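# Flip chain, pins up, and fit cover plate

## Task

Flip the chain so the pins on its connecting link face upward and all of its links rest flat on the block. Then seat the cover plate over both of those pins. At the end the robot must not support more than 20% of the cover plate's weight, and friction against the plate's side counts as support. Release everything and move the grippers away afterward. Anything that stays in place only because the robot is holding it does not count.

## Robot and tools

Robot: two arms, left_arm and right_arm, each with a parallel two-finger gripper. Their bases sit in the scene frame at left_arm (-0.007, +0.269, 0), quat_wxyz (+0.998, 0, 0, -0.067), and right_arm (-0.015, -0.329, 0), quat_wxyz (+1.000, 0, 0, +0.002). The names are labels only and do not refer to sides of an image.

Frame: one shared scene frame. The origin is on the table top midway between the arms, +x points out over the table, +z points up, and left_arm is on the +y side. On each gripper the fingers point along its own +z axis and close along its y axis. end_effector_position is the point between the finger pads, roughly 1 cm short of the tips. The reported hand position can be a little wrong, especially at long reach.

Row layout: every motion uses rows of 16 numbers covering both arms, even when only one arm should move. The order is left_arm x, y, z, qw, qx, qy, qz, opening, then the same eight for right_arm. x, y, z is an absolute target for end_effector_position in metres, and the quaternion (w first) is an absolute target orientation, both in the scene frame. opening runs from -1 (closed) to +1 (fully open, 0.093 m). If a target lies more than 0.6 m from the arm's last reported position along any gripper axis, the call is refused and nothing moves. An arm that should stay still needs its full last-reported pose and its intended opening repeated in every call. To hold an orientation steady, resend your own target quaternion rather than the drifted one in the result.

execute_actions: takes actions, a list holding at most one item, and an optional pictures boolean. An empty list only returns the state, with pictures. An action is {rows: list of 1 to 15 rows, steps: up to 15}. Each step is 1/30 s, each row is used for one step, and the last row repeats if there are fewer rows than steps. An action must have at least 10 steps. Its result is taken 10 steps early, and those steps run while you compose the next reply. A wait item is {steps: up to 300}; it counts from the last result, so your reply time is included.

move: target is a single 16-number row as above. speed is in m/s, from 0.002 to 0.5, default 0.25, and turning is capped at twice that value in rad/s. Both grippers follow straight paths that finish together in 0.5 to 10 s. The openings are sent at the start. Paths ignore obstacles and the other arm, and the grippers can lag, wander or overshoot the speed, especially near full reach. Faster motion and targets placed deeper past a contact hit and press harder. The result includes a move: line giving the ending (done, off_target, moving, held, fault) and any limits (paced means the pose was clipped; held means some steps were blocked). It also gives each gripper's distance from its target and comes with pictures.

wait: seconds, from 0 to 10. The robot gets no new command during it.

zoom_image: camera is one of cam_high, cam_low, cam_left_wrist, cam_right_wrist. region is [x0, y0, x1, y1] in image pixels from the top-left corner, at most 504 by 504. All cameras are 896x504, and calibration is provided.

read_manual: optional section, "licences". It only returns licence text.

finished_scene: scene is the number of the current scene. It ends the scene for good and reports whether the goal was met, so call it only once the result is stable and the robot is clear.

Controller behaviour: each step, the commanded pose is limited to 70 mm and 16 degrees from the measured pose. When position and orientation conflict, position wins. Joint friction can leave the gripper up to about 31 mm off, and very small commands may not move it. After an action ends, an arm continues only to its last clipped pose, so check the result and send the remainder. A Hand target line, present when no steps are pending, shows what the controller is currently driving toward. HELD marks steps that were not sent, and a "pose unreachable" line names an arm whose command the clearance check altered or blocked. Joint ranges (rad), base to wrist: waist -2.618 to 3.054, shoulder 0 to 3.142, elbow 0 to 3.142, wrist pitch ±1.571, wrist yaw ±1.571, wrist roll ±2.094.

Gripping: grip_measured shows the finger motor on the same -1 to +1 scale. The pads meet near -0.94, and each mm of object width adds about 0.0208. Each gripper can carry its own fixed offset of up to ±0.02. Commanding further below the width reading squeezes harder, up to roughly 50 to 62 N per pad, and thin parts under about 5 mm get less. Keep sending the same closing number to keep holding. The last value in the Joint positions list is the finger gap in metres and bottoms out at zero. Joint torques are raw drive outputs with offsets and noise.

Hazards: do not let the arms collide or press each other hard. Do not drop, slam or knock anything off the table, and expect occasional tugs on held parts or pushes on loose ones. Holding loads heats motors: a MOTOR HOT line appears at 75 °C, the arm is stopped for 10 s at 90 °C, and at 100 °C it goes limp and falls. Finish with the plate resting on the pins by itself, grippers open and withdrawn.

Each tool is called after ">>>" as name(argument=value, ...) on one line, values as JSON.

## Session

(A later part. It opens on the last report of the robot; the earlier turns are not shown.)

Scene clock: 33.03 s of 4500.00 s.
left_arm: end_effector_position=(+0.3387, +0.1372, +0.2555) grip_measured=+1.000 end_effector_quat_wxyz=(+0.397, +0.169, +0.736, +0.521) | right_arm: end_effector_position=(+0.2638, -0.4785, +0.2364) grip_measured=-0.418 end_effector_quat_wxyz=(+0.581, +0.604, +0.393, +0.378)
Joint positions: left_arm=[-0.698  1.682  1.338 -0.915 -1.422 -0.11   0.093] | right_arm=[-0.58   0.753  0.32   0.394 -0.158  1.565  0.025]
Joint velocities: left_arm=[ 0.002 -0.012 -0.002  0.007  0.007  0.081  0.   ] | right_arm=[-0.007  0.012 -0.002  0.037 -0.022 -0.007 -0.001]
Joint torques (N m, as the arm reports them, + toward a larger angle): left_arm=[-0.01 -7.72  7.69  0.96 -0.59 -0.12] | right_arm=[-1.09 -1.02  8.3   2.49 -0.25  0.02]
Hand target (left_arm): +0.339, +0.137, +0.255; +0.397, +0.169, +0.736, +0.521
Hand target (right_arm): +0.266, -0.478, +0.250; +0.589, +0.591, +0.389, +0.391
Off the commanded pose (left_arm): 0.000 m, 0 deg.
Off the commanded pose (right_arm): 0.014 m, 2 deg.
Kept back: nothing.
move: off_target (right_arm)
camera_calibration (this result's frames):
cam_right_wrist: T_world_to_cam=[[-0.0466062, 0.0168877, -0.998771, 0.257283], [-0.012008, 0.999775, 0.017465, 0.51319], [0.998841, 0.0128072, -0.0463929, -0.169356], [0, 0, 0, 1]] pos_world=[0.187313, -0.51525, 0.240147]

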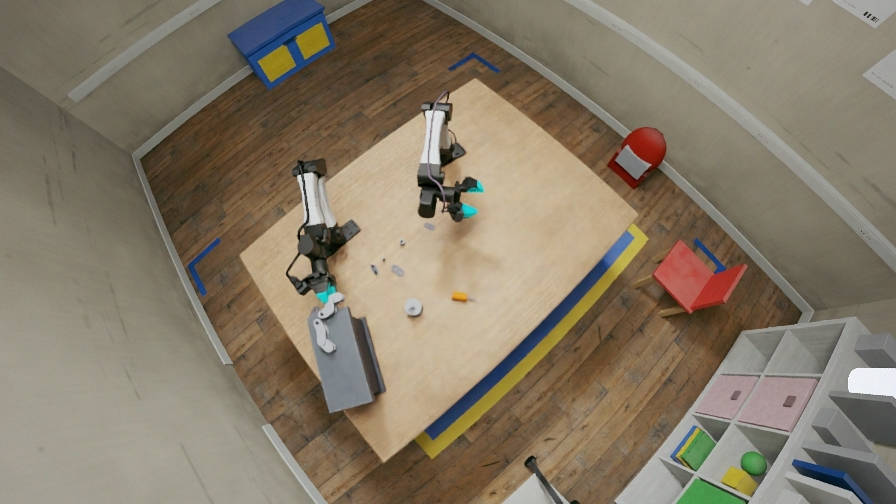

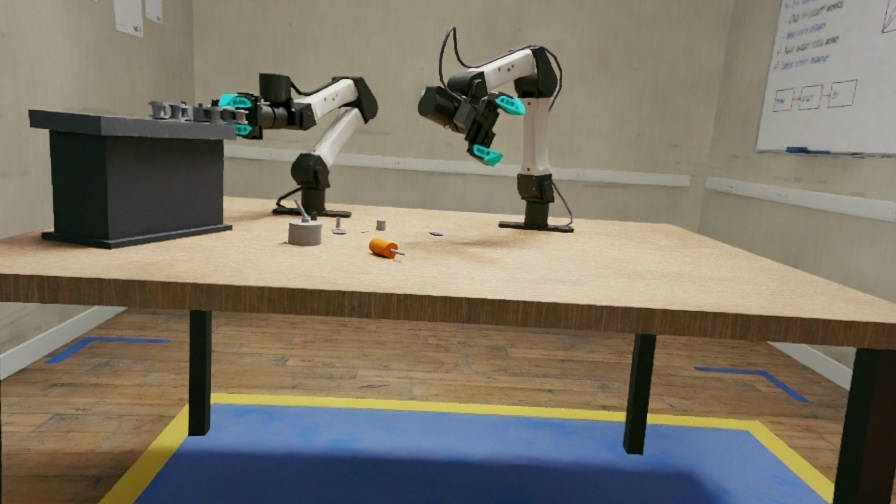

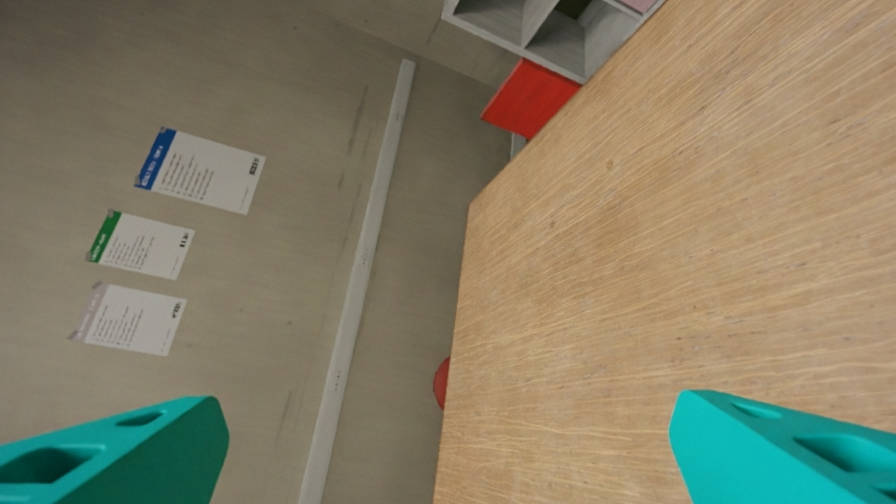

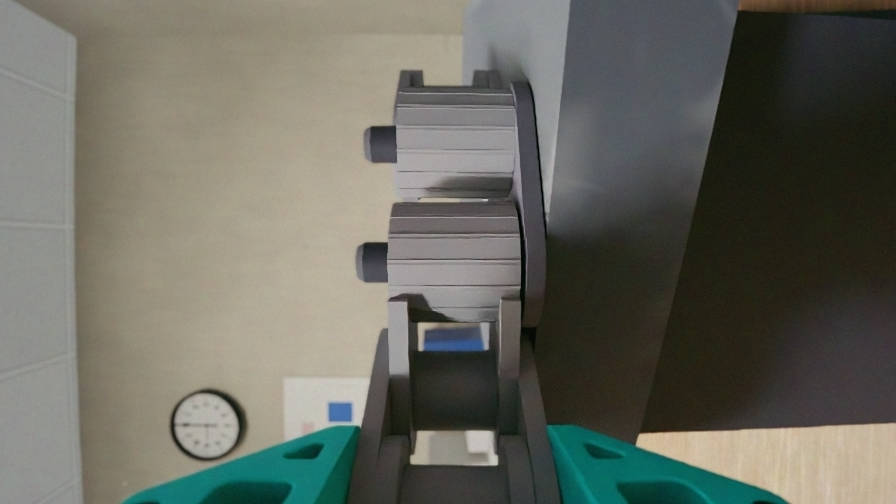

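>>> move(target=[0.3387,0.1372,0.2555,0.397,0.169,0.736,0.521,1,0.29,-0.465,0.243,0.59,0.59,0.39,0.39,-0.55], speed=0.03)

>>> move(target=[0.3387,0.1372,0.2555,0.397,0.169,0.736,0.521,1,0.29,-0.465,0.243,0.59,0.59,0.39,0.39,0.0])

>>> zoom_image(camera="cam_high", region=[290, 270, 390, 370])

Scene clock: 35.00 s of 4500.00 s.
left_arm: end_effector_position=(+0.3387, +0.1372, +0.2555) grip_measured=+1.000 end_effector_quat_wxyz=(+0.397, +0.169, +0.736, +0.521) | right_arm: end_effector_position=(+0.2851, -0.4655, +0.2349) grip_measured=-0.418 end_effector_quat_wxyz=(+0.585, +0.596, +0.394, +0.383)
Joint positions: left_arm=[-0.698  1.682  1.338 -0.915 -1.422 -0.11   0.093] | right_arm=[-0.45   0.849  0.32   0.508 -0.038  1.566  0.025]
Joint velocities: left_arm=[ 0.002  0.012 -0.002 -0.037  0.051  0.037  0.   ] | right_arm=[ 0.007  0.007  0.007 -0.066  0.066  0.022  0.001]
Joint torques (N m, as the arm reports them, + toward a larger angle): left_arm=[-0.22 -7.76  7.68  0.95 -0.62 -0.08] | right_arm=[ 0.15 -0.51  8.1   2.44  0.   -0.04]
Hand target (left_arm): +0.339, +0.137, +0.255; +0.397, +0.169, +0.736, +0.521
Hand target (right_arm): +0.290, -0.465, +0.243; +0.590, +0.590, +0.391, +0.389
Off the commanded pose (left_arm): 0.000 m, 0 deg.
Off the commanded pose (right_arm): 0.010 m, 1 deg.
Kept back: nothing.
move: done
camera_calibration (this result's frames):
cam_right_wrist: T_world_to_cam=[[-0.0319265, 0.00585128, -0.999473, 0.247422], [-0.0217237, 0.999743, 0.00654678, 0.505878], [0.999254, 0.0219213, -0.0317911, -0.190195], [0, 0, 0, 1]] pos_world=[0.208942, -0.503026, 0.237934]

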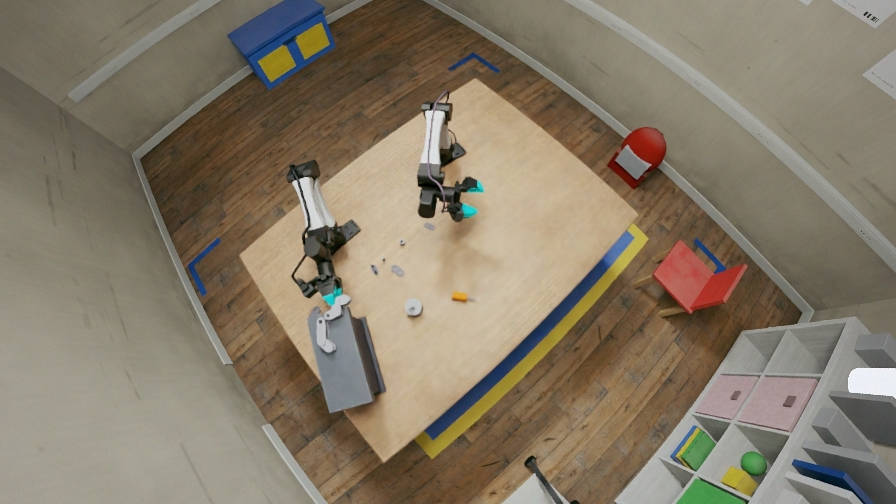

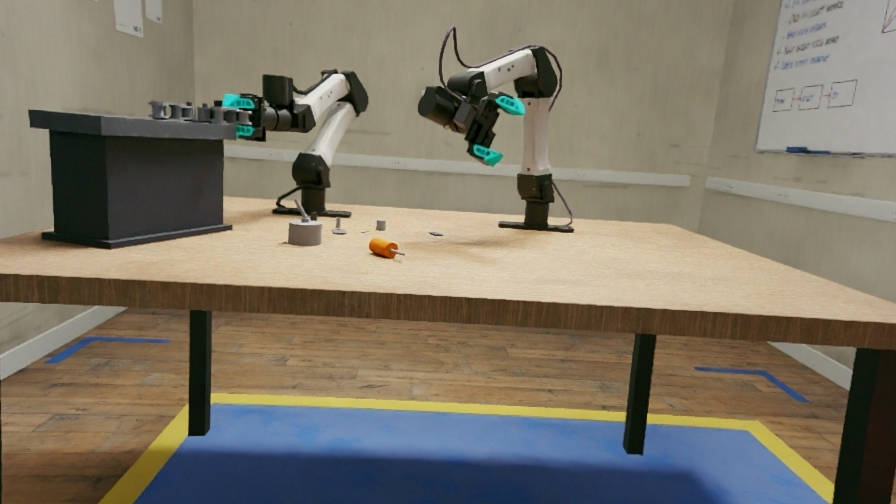

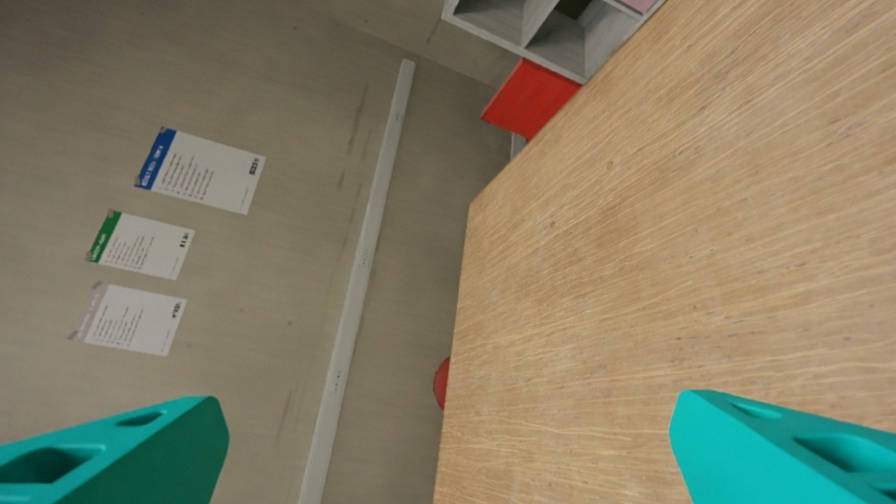

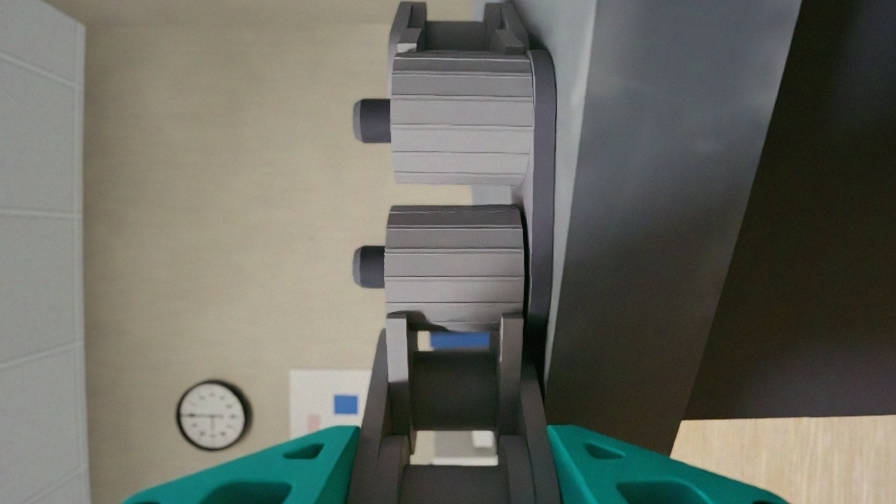

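Scene clock: 35.70 s of 4500.00 s.
left_arm: end_effector_position=(+0.3387, +0.1372, +0.2555) grip_measured=+1.000 end_effector_quat_wxyz=(+0.397, +0.169, +0.736, +0.521) | right_arm: end_effector_position=(+0.2851, -0.4656, +0.2366) grip_measured=-0.001 end_effector_quat_wxyz=(+0.588, +0.594, +0.392, +0.385)
Joint positions: left_arm=[-0.698  1.682  1.338 -0.915 -1.422 -0.11   0.093] | right_arm=[-0.45   0.849  0.32   0.515 -0.038  1.567  0.045]
Joint velocities: left_arm=[-0.017  0.012 -0.007  0.037 -0.037  0.022  0.   ] | right_arm=[-0.012  0.002 -0.012  0.037  0.022  0.007 -0.   ]
Joint torques (N m, as the arm reports them, + toward a larger angle): left_arm=[-0.06 -7.88  7.67  0.92 -0.63 -0.15] | right_arm=[ 0.11 -0.39  8.09  2.35  0.01  0.  ]
Hand target (left_arm): +0.339, +0.137, +0.255; +0.397, +0.169, +0.736, +0.521
Hand target (right_arm): +0.290, -0.465, +0.243; +0.590, +0.590, +0.390, +0.390
Off the commanded pose (left_arm): 0.000 m, 0 deg.
Off the commanded pose (right_arm): 0.008 m, 1 deg.
Kept back: nothing.
move: done
camera_calibration (this result's frames):
cam_right_wrist: T_world_to_cam=[[-0.0252388, 0.00307655, -0.999677, 0.246028], [-0.0217512, 0.999757, 0.00362595, 0.506586], [0.999445, 0.0218357, -0.0251658, -0.191828], [0, 0, 0, 1]] pos_world=[0.20895, -0.503031, 0.239284]

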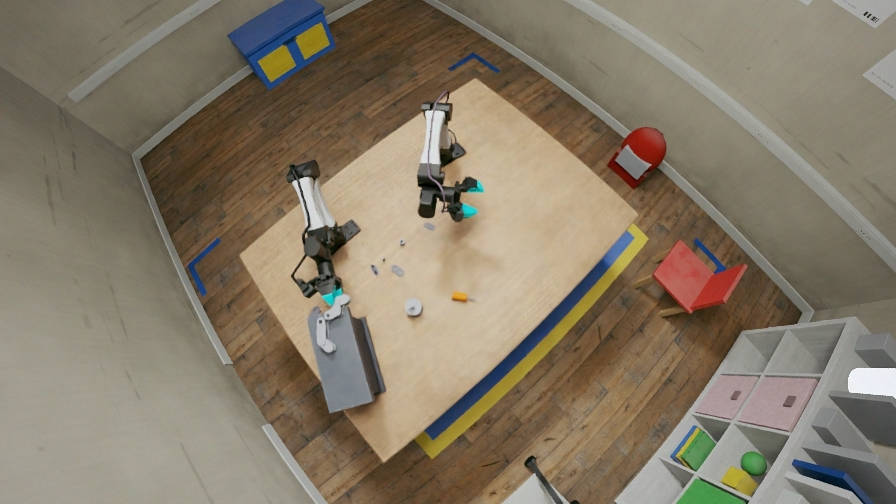

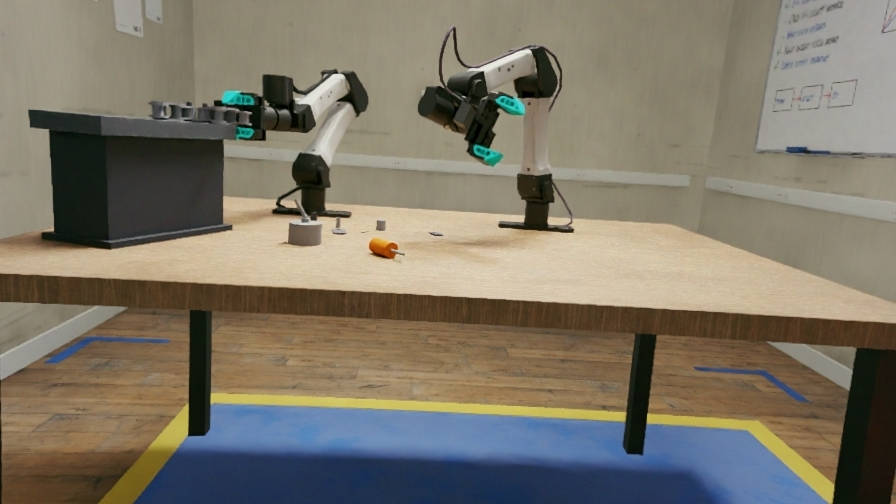

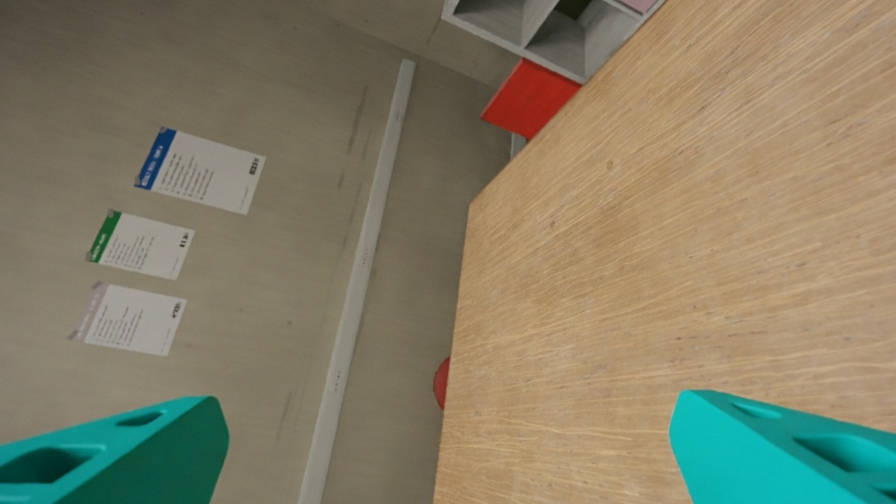

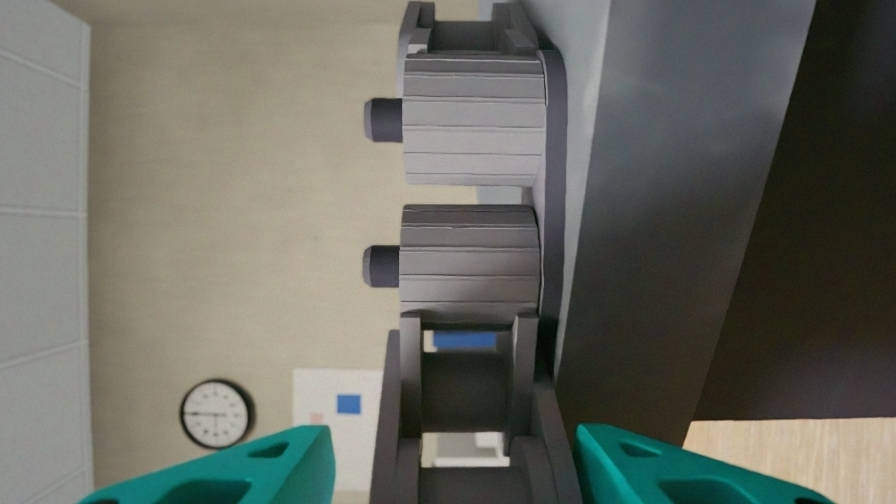

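Region (290, 270, 390, 370) of cam_high's 896x504 image, scaled by 5.040, with more detail than that image has.

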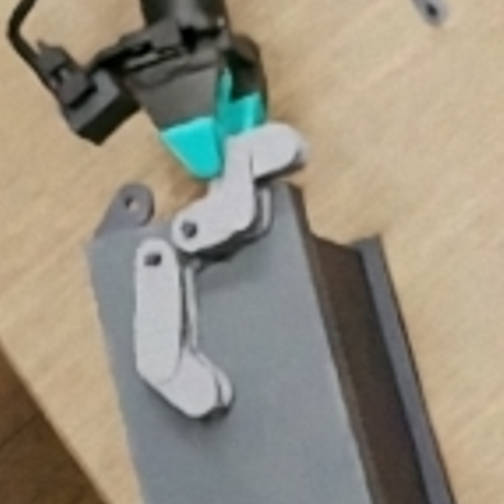

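>>> move(target=[0.3387,0.1372,0.2555,0.397,0.169,0.736,0.521,1,0.235,-0.465,0.238,0.59,0.59,0.39,0.39,0.3], speed=0.05)

>>> move(target=[0.3387,0.1372,0.2555,0.397,0.169,0.736,0.521,1,0.235,-0.47,0.36,0.59,0.59,0.39,0.39,0.3])

>>> move(target=[0.3387,0.1372,0.2555,0.397,0.169,0.736,0.521,1,0.32,-0.545,0.33,0.248,0.274,0.926,-0.074,0.3], speed=0.4)

Scene clock: 37.67 s of 4500.00 s.
left_arm: end_effector_position=(+0.3387, +0.1372, +0.2555) grip_measured=+1.000 end_effector_quat_wxyz=(+0.397, +0.169, +0.736, +0.521) | right_arm: end_effector_position=(+0.2388, -0.4670, +0.2462) grip_measured=+0.299 end_effector_quat_wxyz=(+0.593, +0.588, +0.388, +0.390)
Joint positions: left_arm=[-0.698  1.682  1.338 -0.915 -1.422 -0.11   0.093] | right_arm=[-0.63   0.558  0.282  0.284 -0.221  1.571  0.06 ]
Joint velocities: left_arm=[-0.002 -0.012  0.002 -0.022 -0.051 -0.066  0.   ] | right_arm=[-0.012  0.017  0.007 -0.007 -0.022  0.007  0.   ]
Joint torques (N m, as the arm reports them, + toward a larger angle): left_arm=[-0.13 -7.76  7.77  0.95 -0.6  -0.14] | right_arm=[-1.27 -2.09  5.46  2.14 -0.14  0.  ]
Hand target (left_arm): +0.339, +0.137, +0.255; +0.397, +0.169, +0.736, +0.521
Hand target (right_arm): +0.236, -0.466, +0.239; +0.589, +0.591, +0.389, +0.391
Off the commanded pose (left_arm): 0.000 m, 0 deg.
Off the commanded pose (right_arm): 0.009 m, 0 deg.
Kept back: nothing.
move: done
camera_calibration (this result's frames):
cam_right_wrist: T_world_to_cam=[[-0.00502768, -0.00353226, -0.999981, 0.246625], [-0.0248018, 0.999687, -0.00340652, 0.509463], [0.99968, 0.0247842, -0.00511371, -0.148894], [0, 0, 0, 1]] pos_world=[0.162722, -0.504742, 0.247595]

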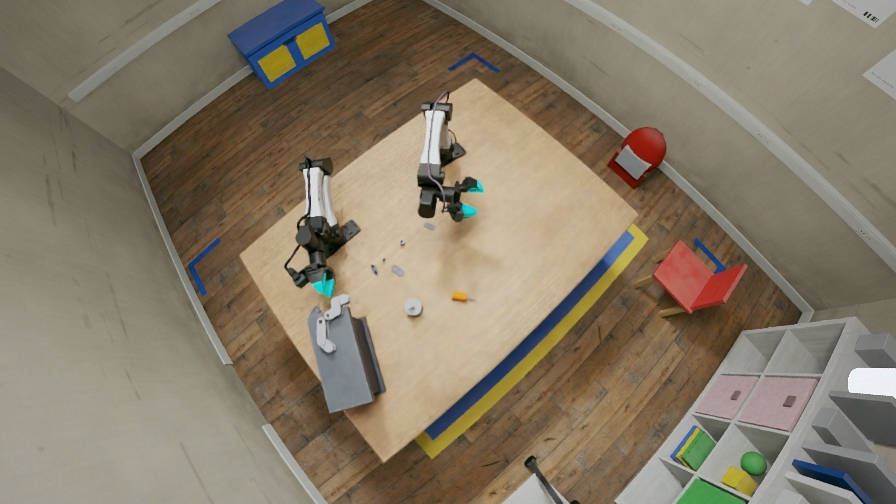

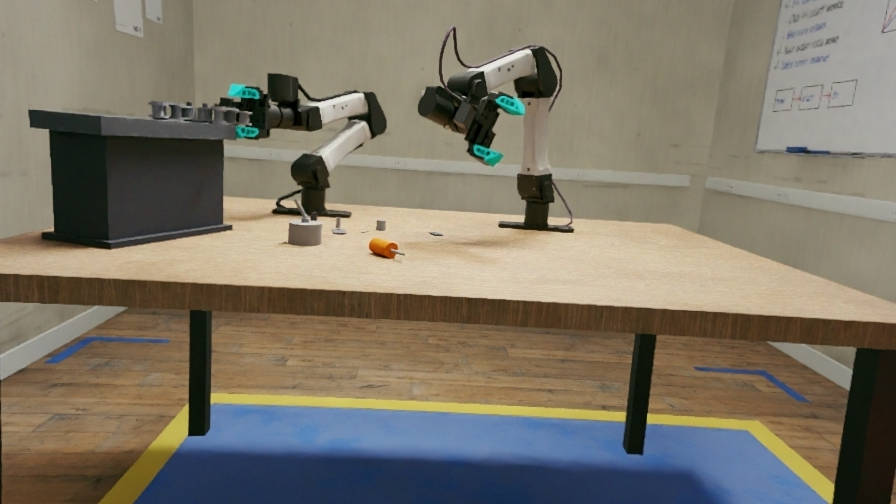

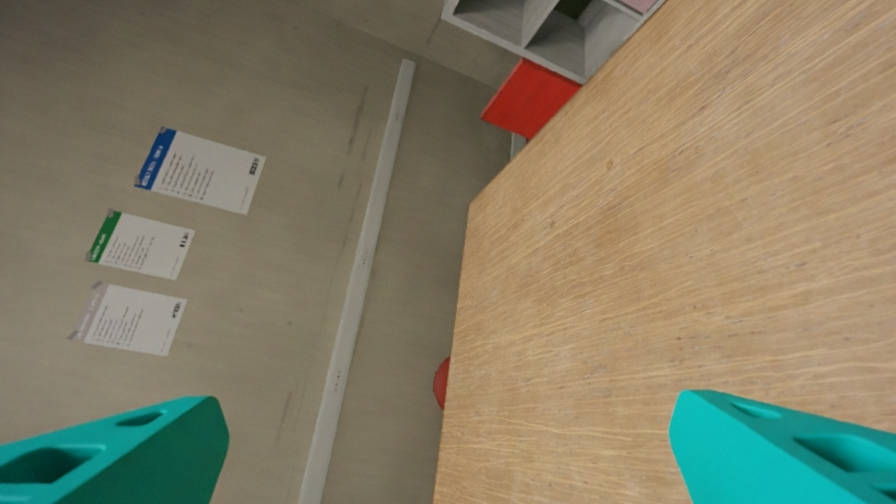

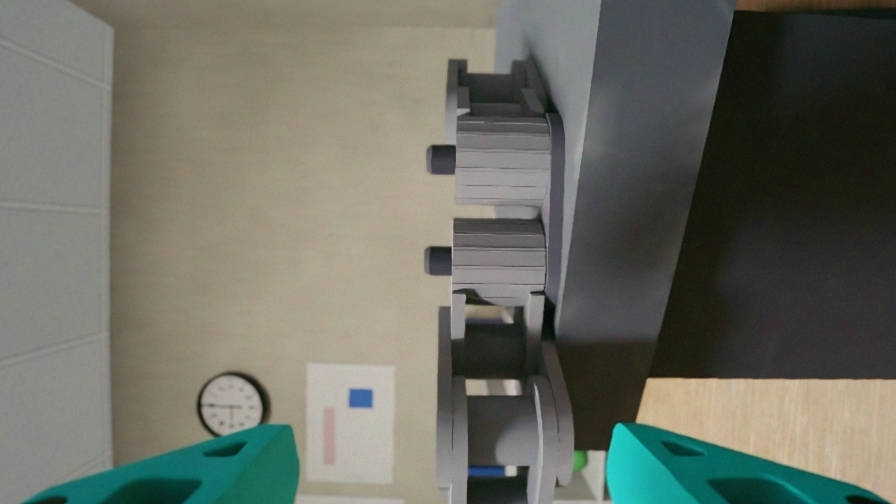

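Scene clock: 38.83 s of 4500.00 s.
left_arm: end_effector_position=(+0.3387, +0.1372, +0.2555) grip_measured=+1.000 end_effector_quat_wxyz=(+0.397, +0.169, +0.736, +0.521) | right_arm: end_effector_position=(+0.2351, -0.4690, +0.3542) grip_measured=+0.299 end_effector_quat_wxyz=(+0.590, +0.591, +0.389, +0.389)
Joint positions: left_arm=[-0.698  1.682  1.338 -0.915 -1.422 -0.11   0.093] | right_arm=[-0.662  0.64   0.737 -0.098 -0.253  1.571  0.06 ]
Joint velocities: left_arm=[ 0.002 -0.017 -0.012 -0.022  0.007  0.081  0.   ] | right_arm=[-0.002 -0.002 -0.012  0.081 -0.022 -0.037  0.001]
Joint torques (N m, as the arm reports them, + toward a larger angle): left_arm=[-0.12 -7.64  7.81  0.93 -0.62 -0.1 ] | right_arm=[-1.24  1.01  8.29  2.15 -0.12 -0.06]
Hand target (left_arm): +0.339, +0.137, +0.255; +0.397, +0.169, +0.736, +0.521
Hand target (right_arm): +0.236, -0.471, +0.360; +0.590, +0.590, +0.389, +0.390
Off the commanded pose (left_arm): 0.000 m, 0 deg.
Off the commanded pose (right_arm): 0.006 m, 0 deg.
Kept back: nothing.
move: done
camera_calibration (this result's frames):
cam_right_wrist: T_world_to_cam=[[-0.0121242, 0.00255925, -0.999923, 0.359113], [-0.0251877, 0.999679, 0.00286403, 0.509593], [0.999609, 0.0252205, -0.0120558, -0.141888], [0, 0, 0, 1]] pos_world=[0.159022, -0.50677, 0.355916]

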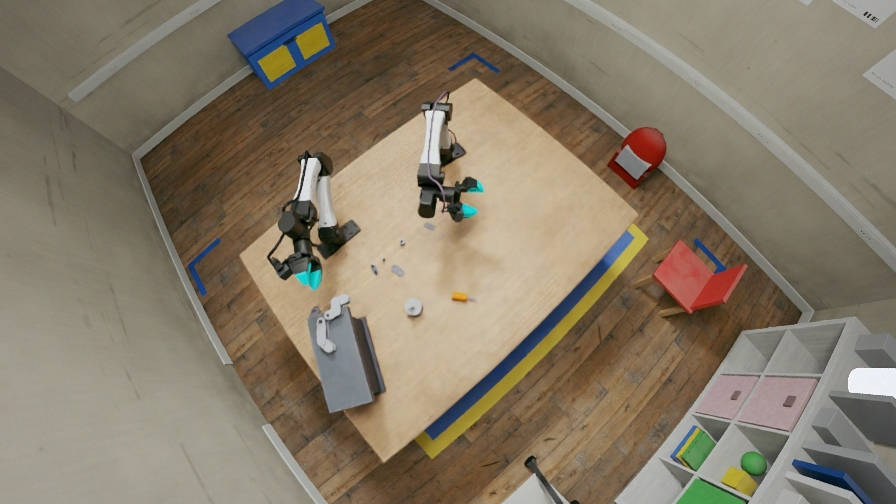

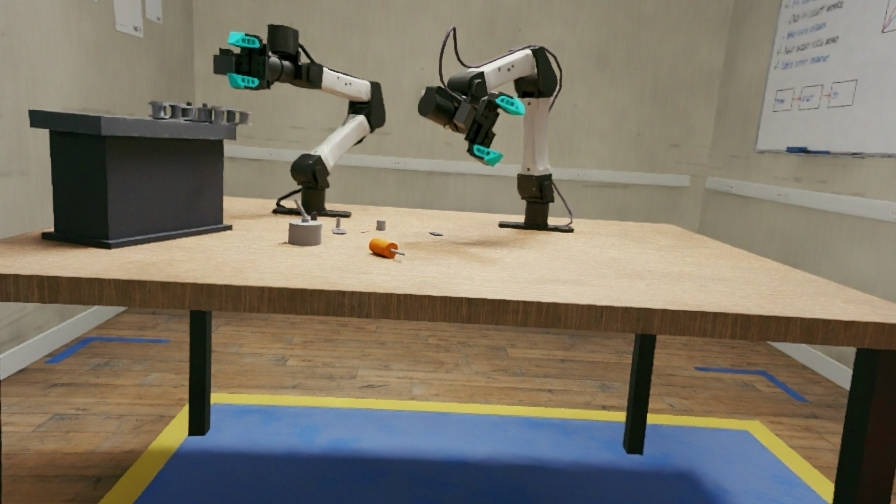

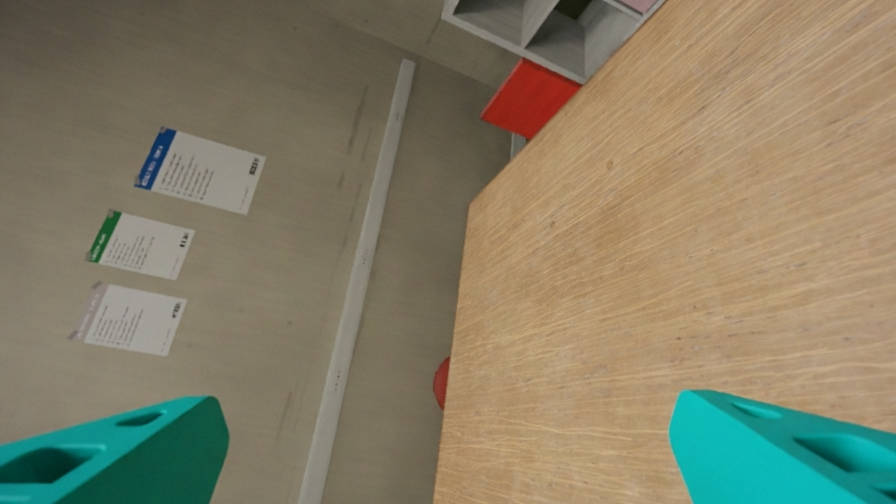

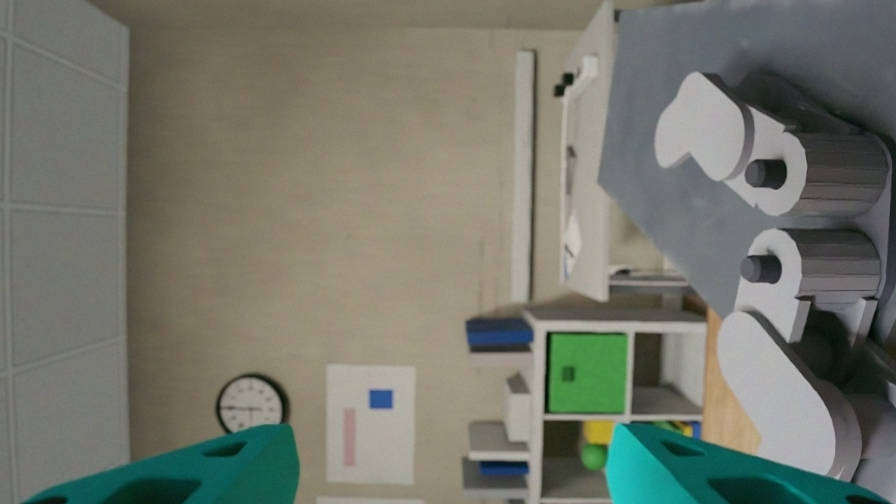

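Scene clock: 41.87 s of 4500.00 s.
left_arm: end_effector_position=(+0.3387, +0.1372, +0.2555) grip_measured=+1.000 end_effector_quat_wxyz=(+0.397, +0.169, +0.736, +0.521) | right_arm: end_effector_position=(+0.3138, -0.5424, +0.3295) grip_measured=+0.299 end_effector_quat_wxyz=(+0.248, +0.282, +0.924, -0.078)
Joint positions: left_arm=[-0.698  1.682  1.338 -0.915 -1.422 -0.11   0.093] | right_arm=[-0.572  1.814  2.311 -1.543  0.018  0.021  0.06 ]
Joint velocities: left_arm=[ 0.002 -0.012  0.002  0.037 -0.051  0.066  0.   ] | right_arm=[ 0.017 -0.017 -0.007  0.007  0.037 -0.022 -0.001]
Joint torques (N m, as the arm reports them, + toward a larger angle): left_arm=[-0.15 -7.74  7.55  0.96 -0.66 -0.12] | right_arm=[ 0.01 -6.72  6.8   1.42  0.05 -0.09]
Hand target (left_arm): +0.339, +0.137, +0.255; +0.397, +0.169, +0.736, +0.521
Hand target (right_arm): +0.318, -0.543, +0.330; +0.247, +0.276, +0.925, -0.084
Off the commanded pose (left_arm): 0.000 m, 0 deg.
Off the commanded pose (right_arm): 0.007 m, 1 deg.
Kept back: nothing.
move: done
camera_calibration (this result's frames):
cam_right_wrist: T_world_to_cam=[[-0.56217, -0.826863, 0.0162007, -0.276603], [-0.824053, 0.558386, -0.0956171, 0.628753], [0.0700161, -0.0671033, -0.995286, 0.346641], [0, 0, 0, 1]] pos_world=[0.338357, -0.556539, 0.409607]

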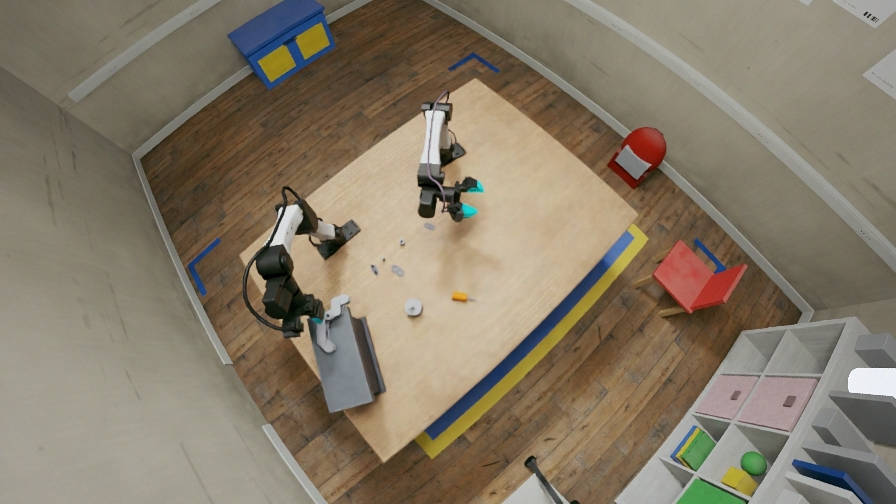

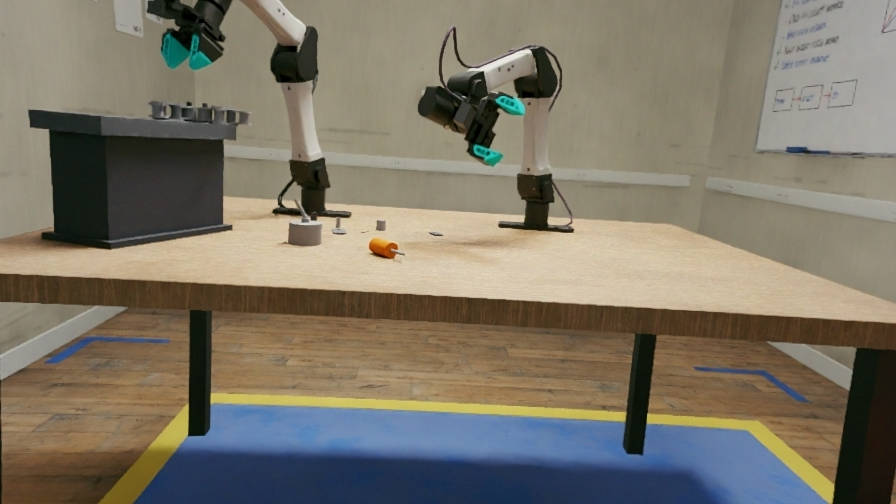

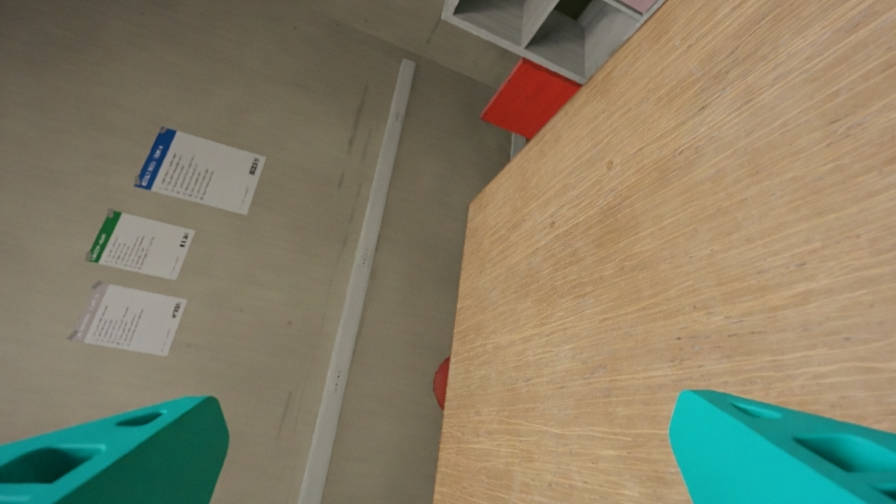

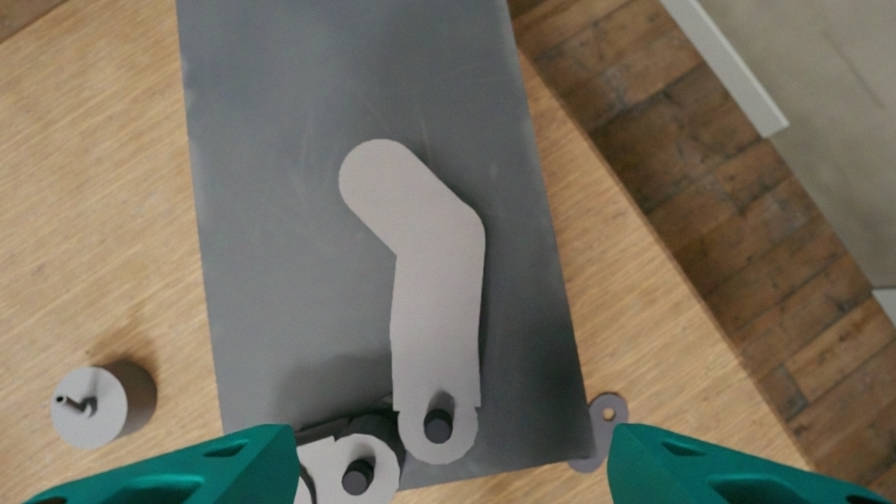

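>>> move(target=[0.3387,0.1372,0.2555,0.397,0.169,0.736,0.521,1,0.34,-0.556,0.242,0.248,0.274,0.926,-0.074,0.1], speed=0.08)

Scene clock: 43.93 s of 4500.00 s.
left_arm: end_effector_position=(+0.3387, +0.1372, +0.2555) grip_measured=+1.000 end_effector_quat_wxyz=(+0.397, +0.169, +0.736, +0.521) | right_arm: end_effector_position=(+0.3401, -0.5589, +0.2378) grip_measured=+0.102 end_effector_quat_wxyz=(+0.238, +0.280, +0.927, -0.076)
Joint positions: left_arm=[-0.698  1.682  1.338 -0.915 -1.422 -0.11   0.093] | right_arm=[-0.572  1.743  1.81  -1.133  0.016  0.015  0.05 ]
Joint velocities: left_arm=[-0.002 -0.002 -0.007  0.037 -0.037  0.007  0.   ] | right_arm=[-0.002 -0.007  0.017  0.022  0.022 -0.051 -0.   ]
Joint torques (N m, as the arm reports them, + toward a larger angle): left_arm=[-0.21 -7.78  7.74  0.93 -0.61 -0.15] | right_arm=[ -0.48 -10.82   4.6    1.58  -0.12  -0.07]
Hand target (left_arm): +0.339, +0.137, +0.255; +0.397, +0.169, +0.736, +0.521
Hand target (right_arm): +0.339, -0.555, +0.241; +0.247, +0.274, +0.926, -0.074
Off the commanded pose (left_arm): 0.000 m, 0 deg.
Off the commanded pose (right_arm): 0.005 m, 1 deg.
Kept back: nothing.
move: done
camera_calibration (this result's frames):
cam_right_wrist: T_world_to_cam=[[-0.557247, -0.830158, 0.0176986, -0.277752], [-0.828647, 0.554617, -0.0757942, 0.64563], [0.0531052, -0.056902, -0.996966, 0.264218], [0, 0, 0, 1]] pos_world=[0.366191, -0.573621, 0.317268]

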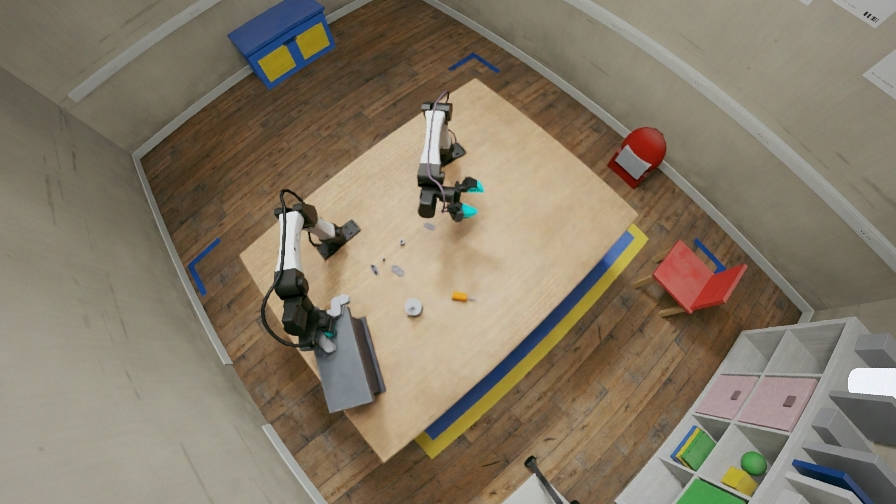

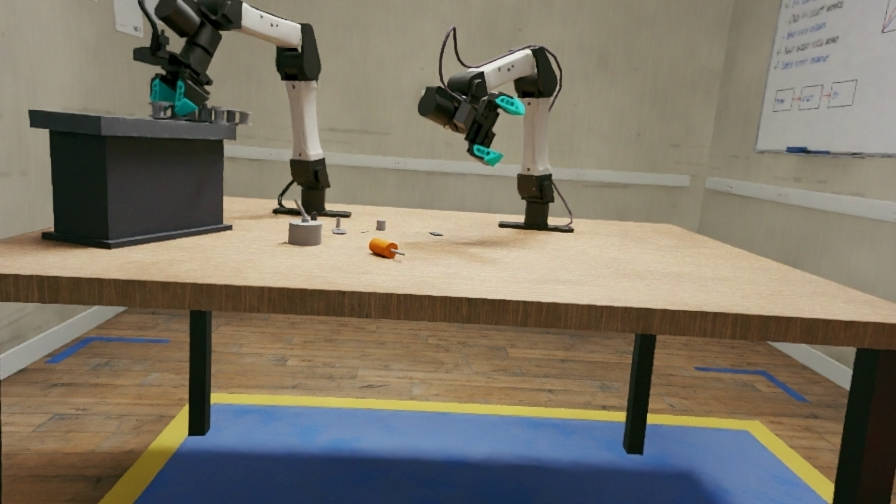

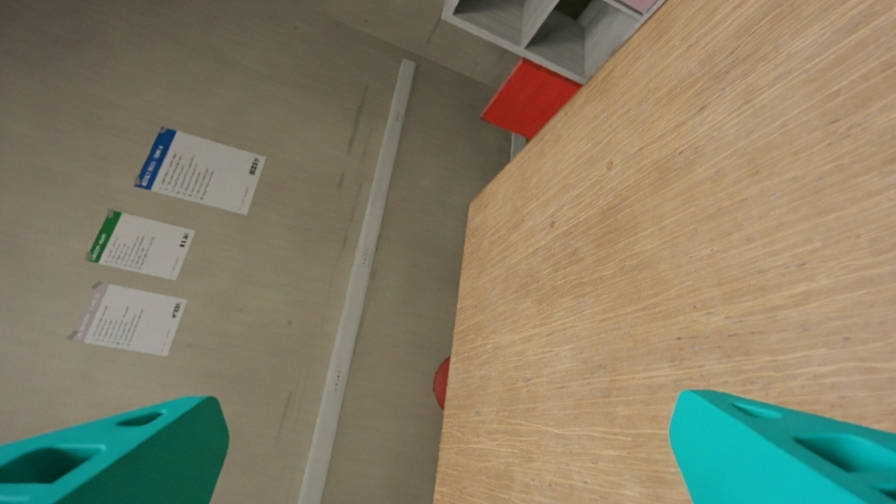

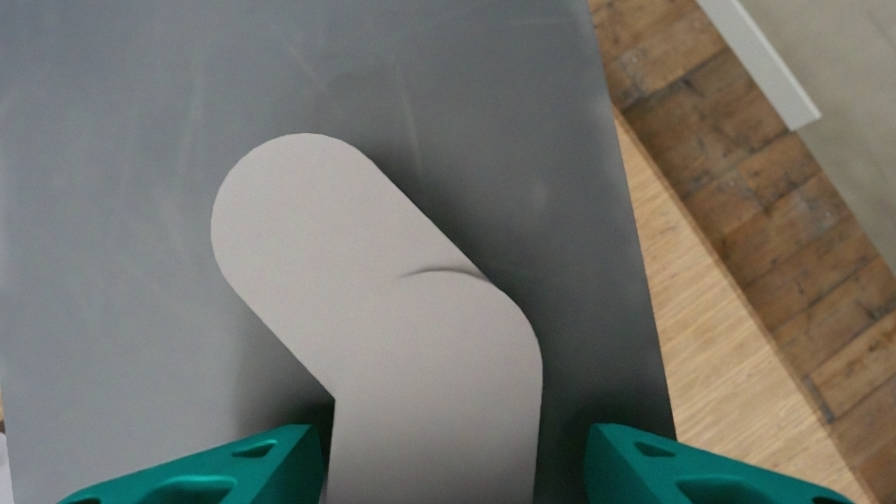

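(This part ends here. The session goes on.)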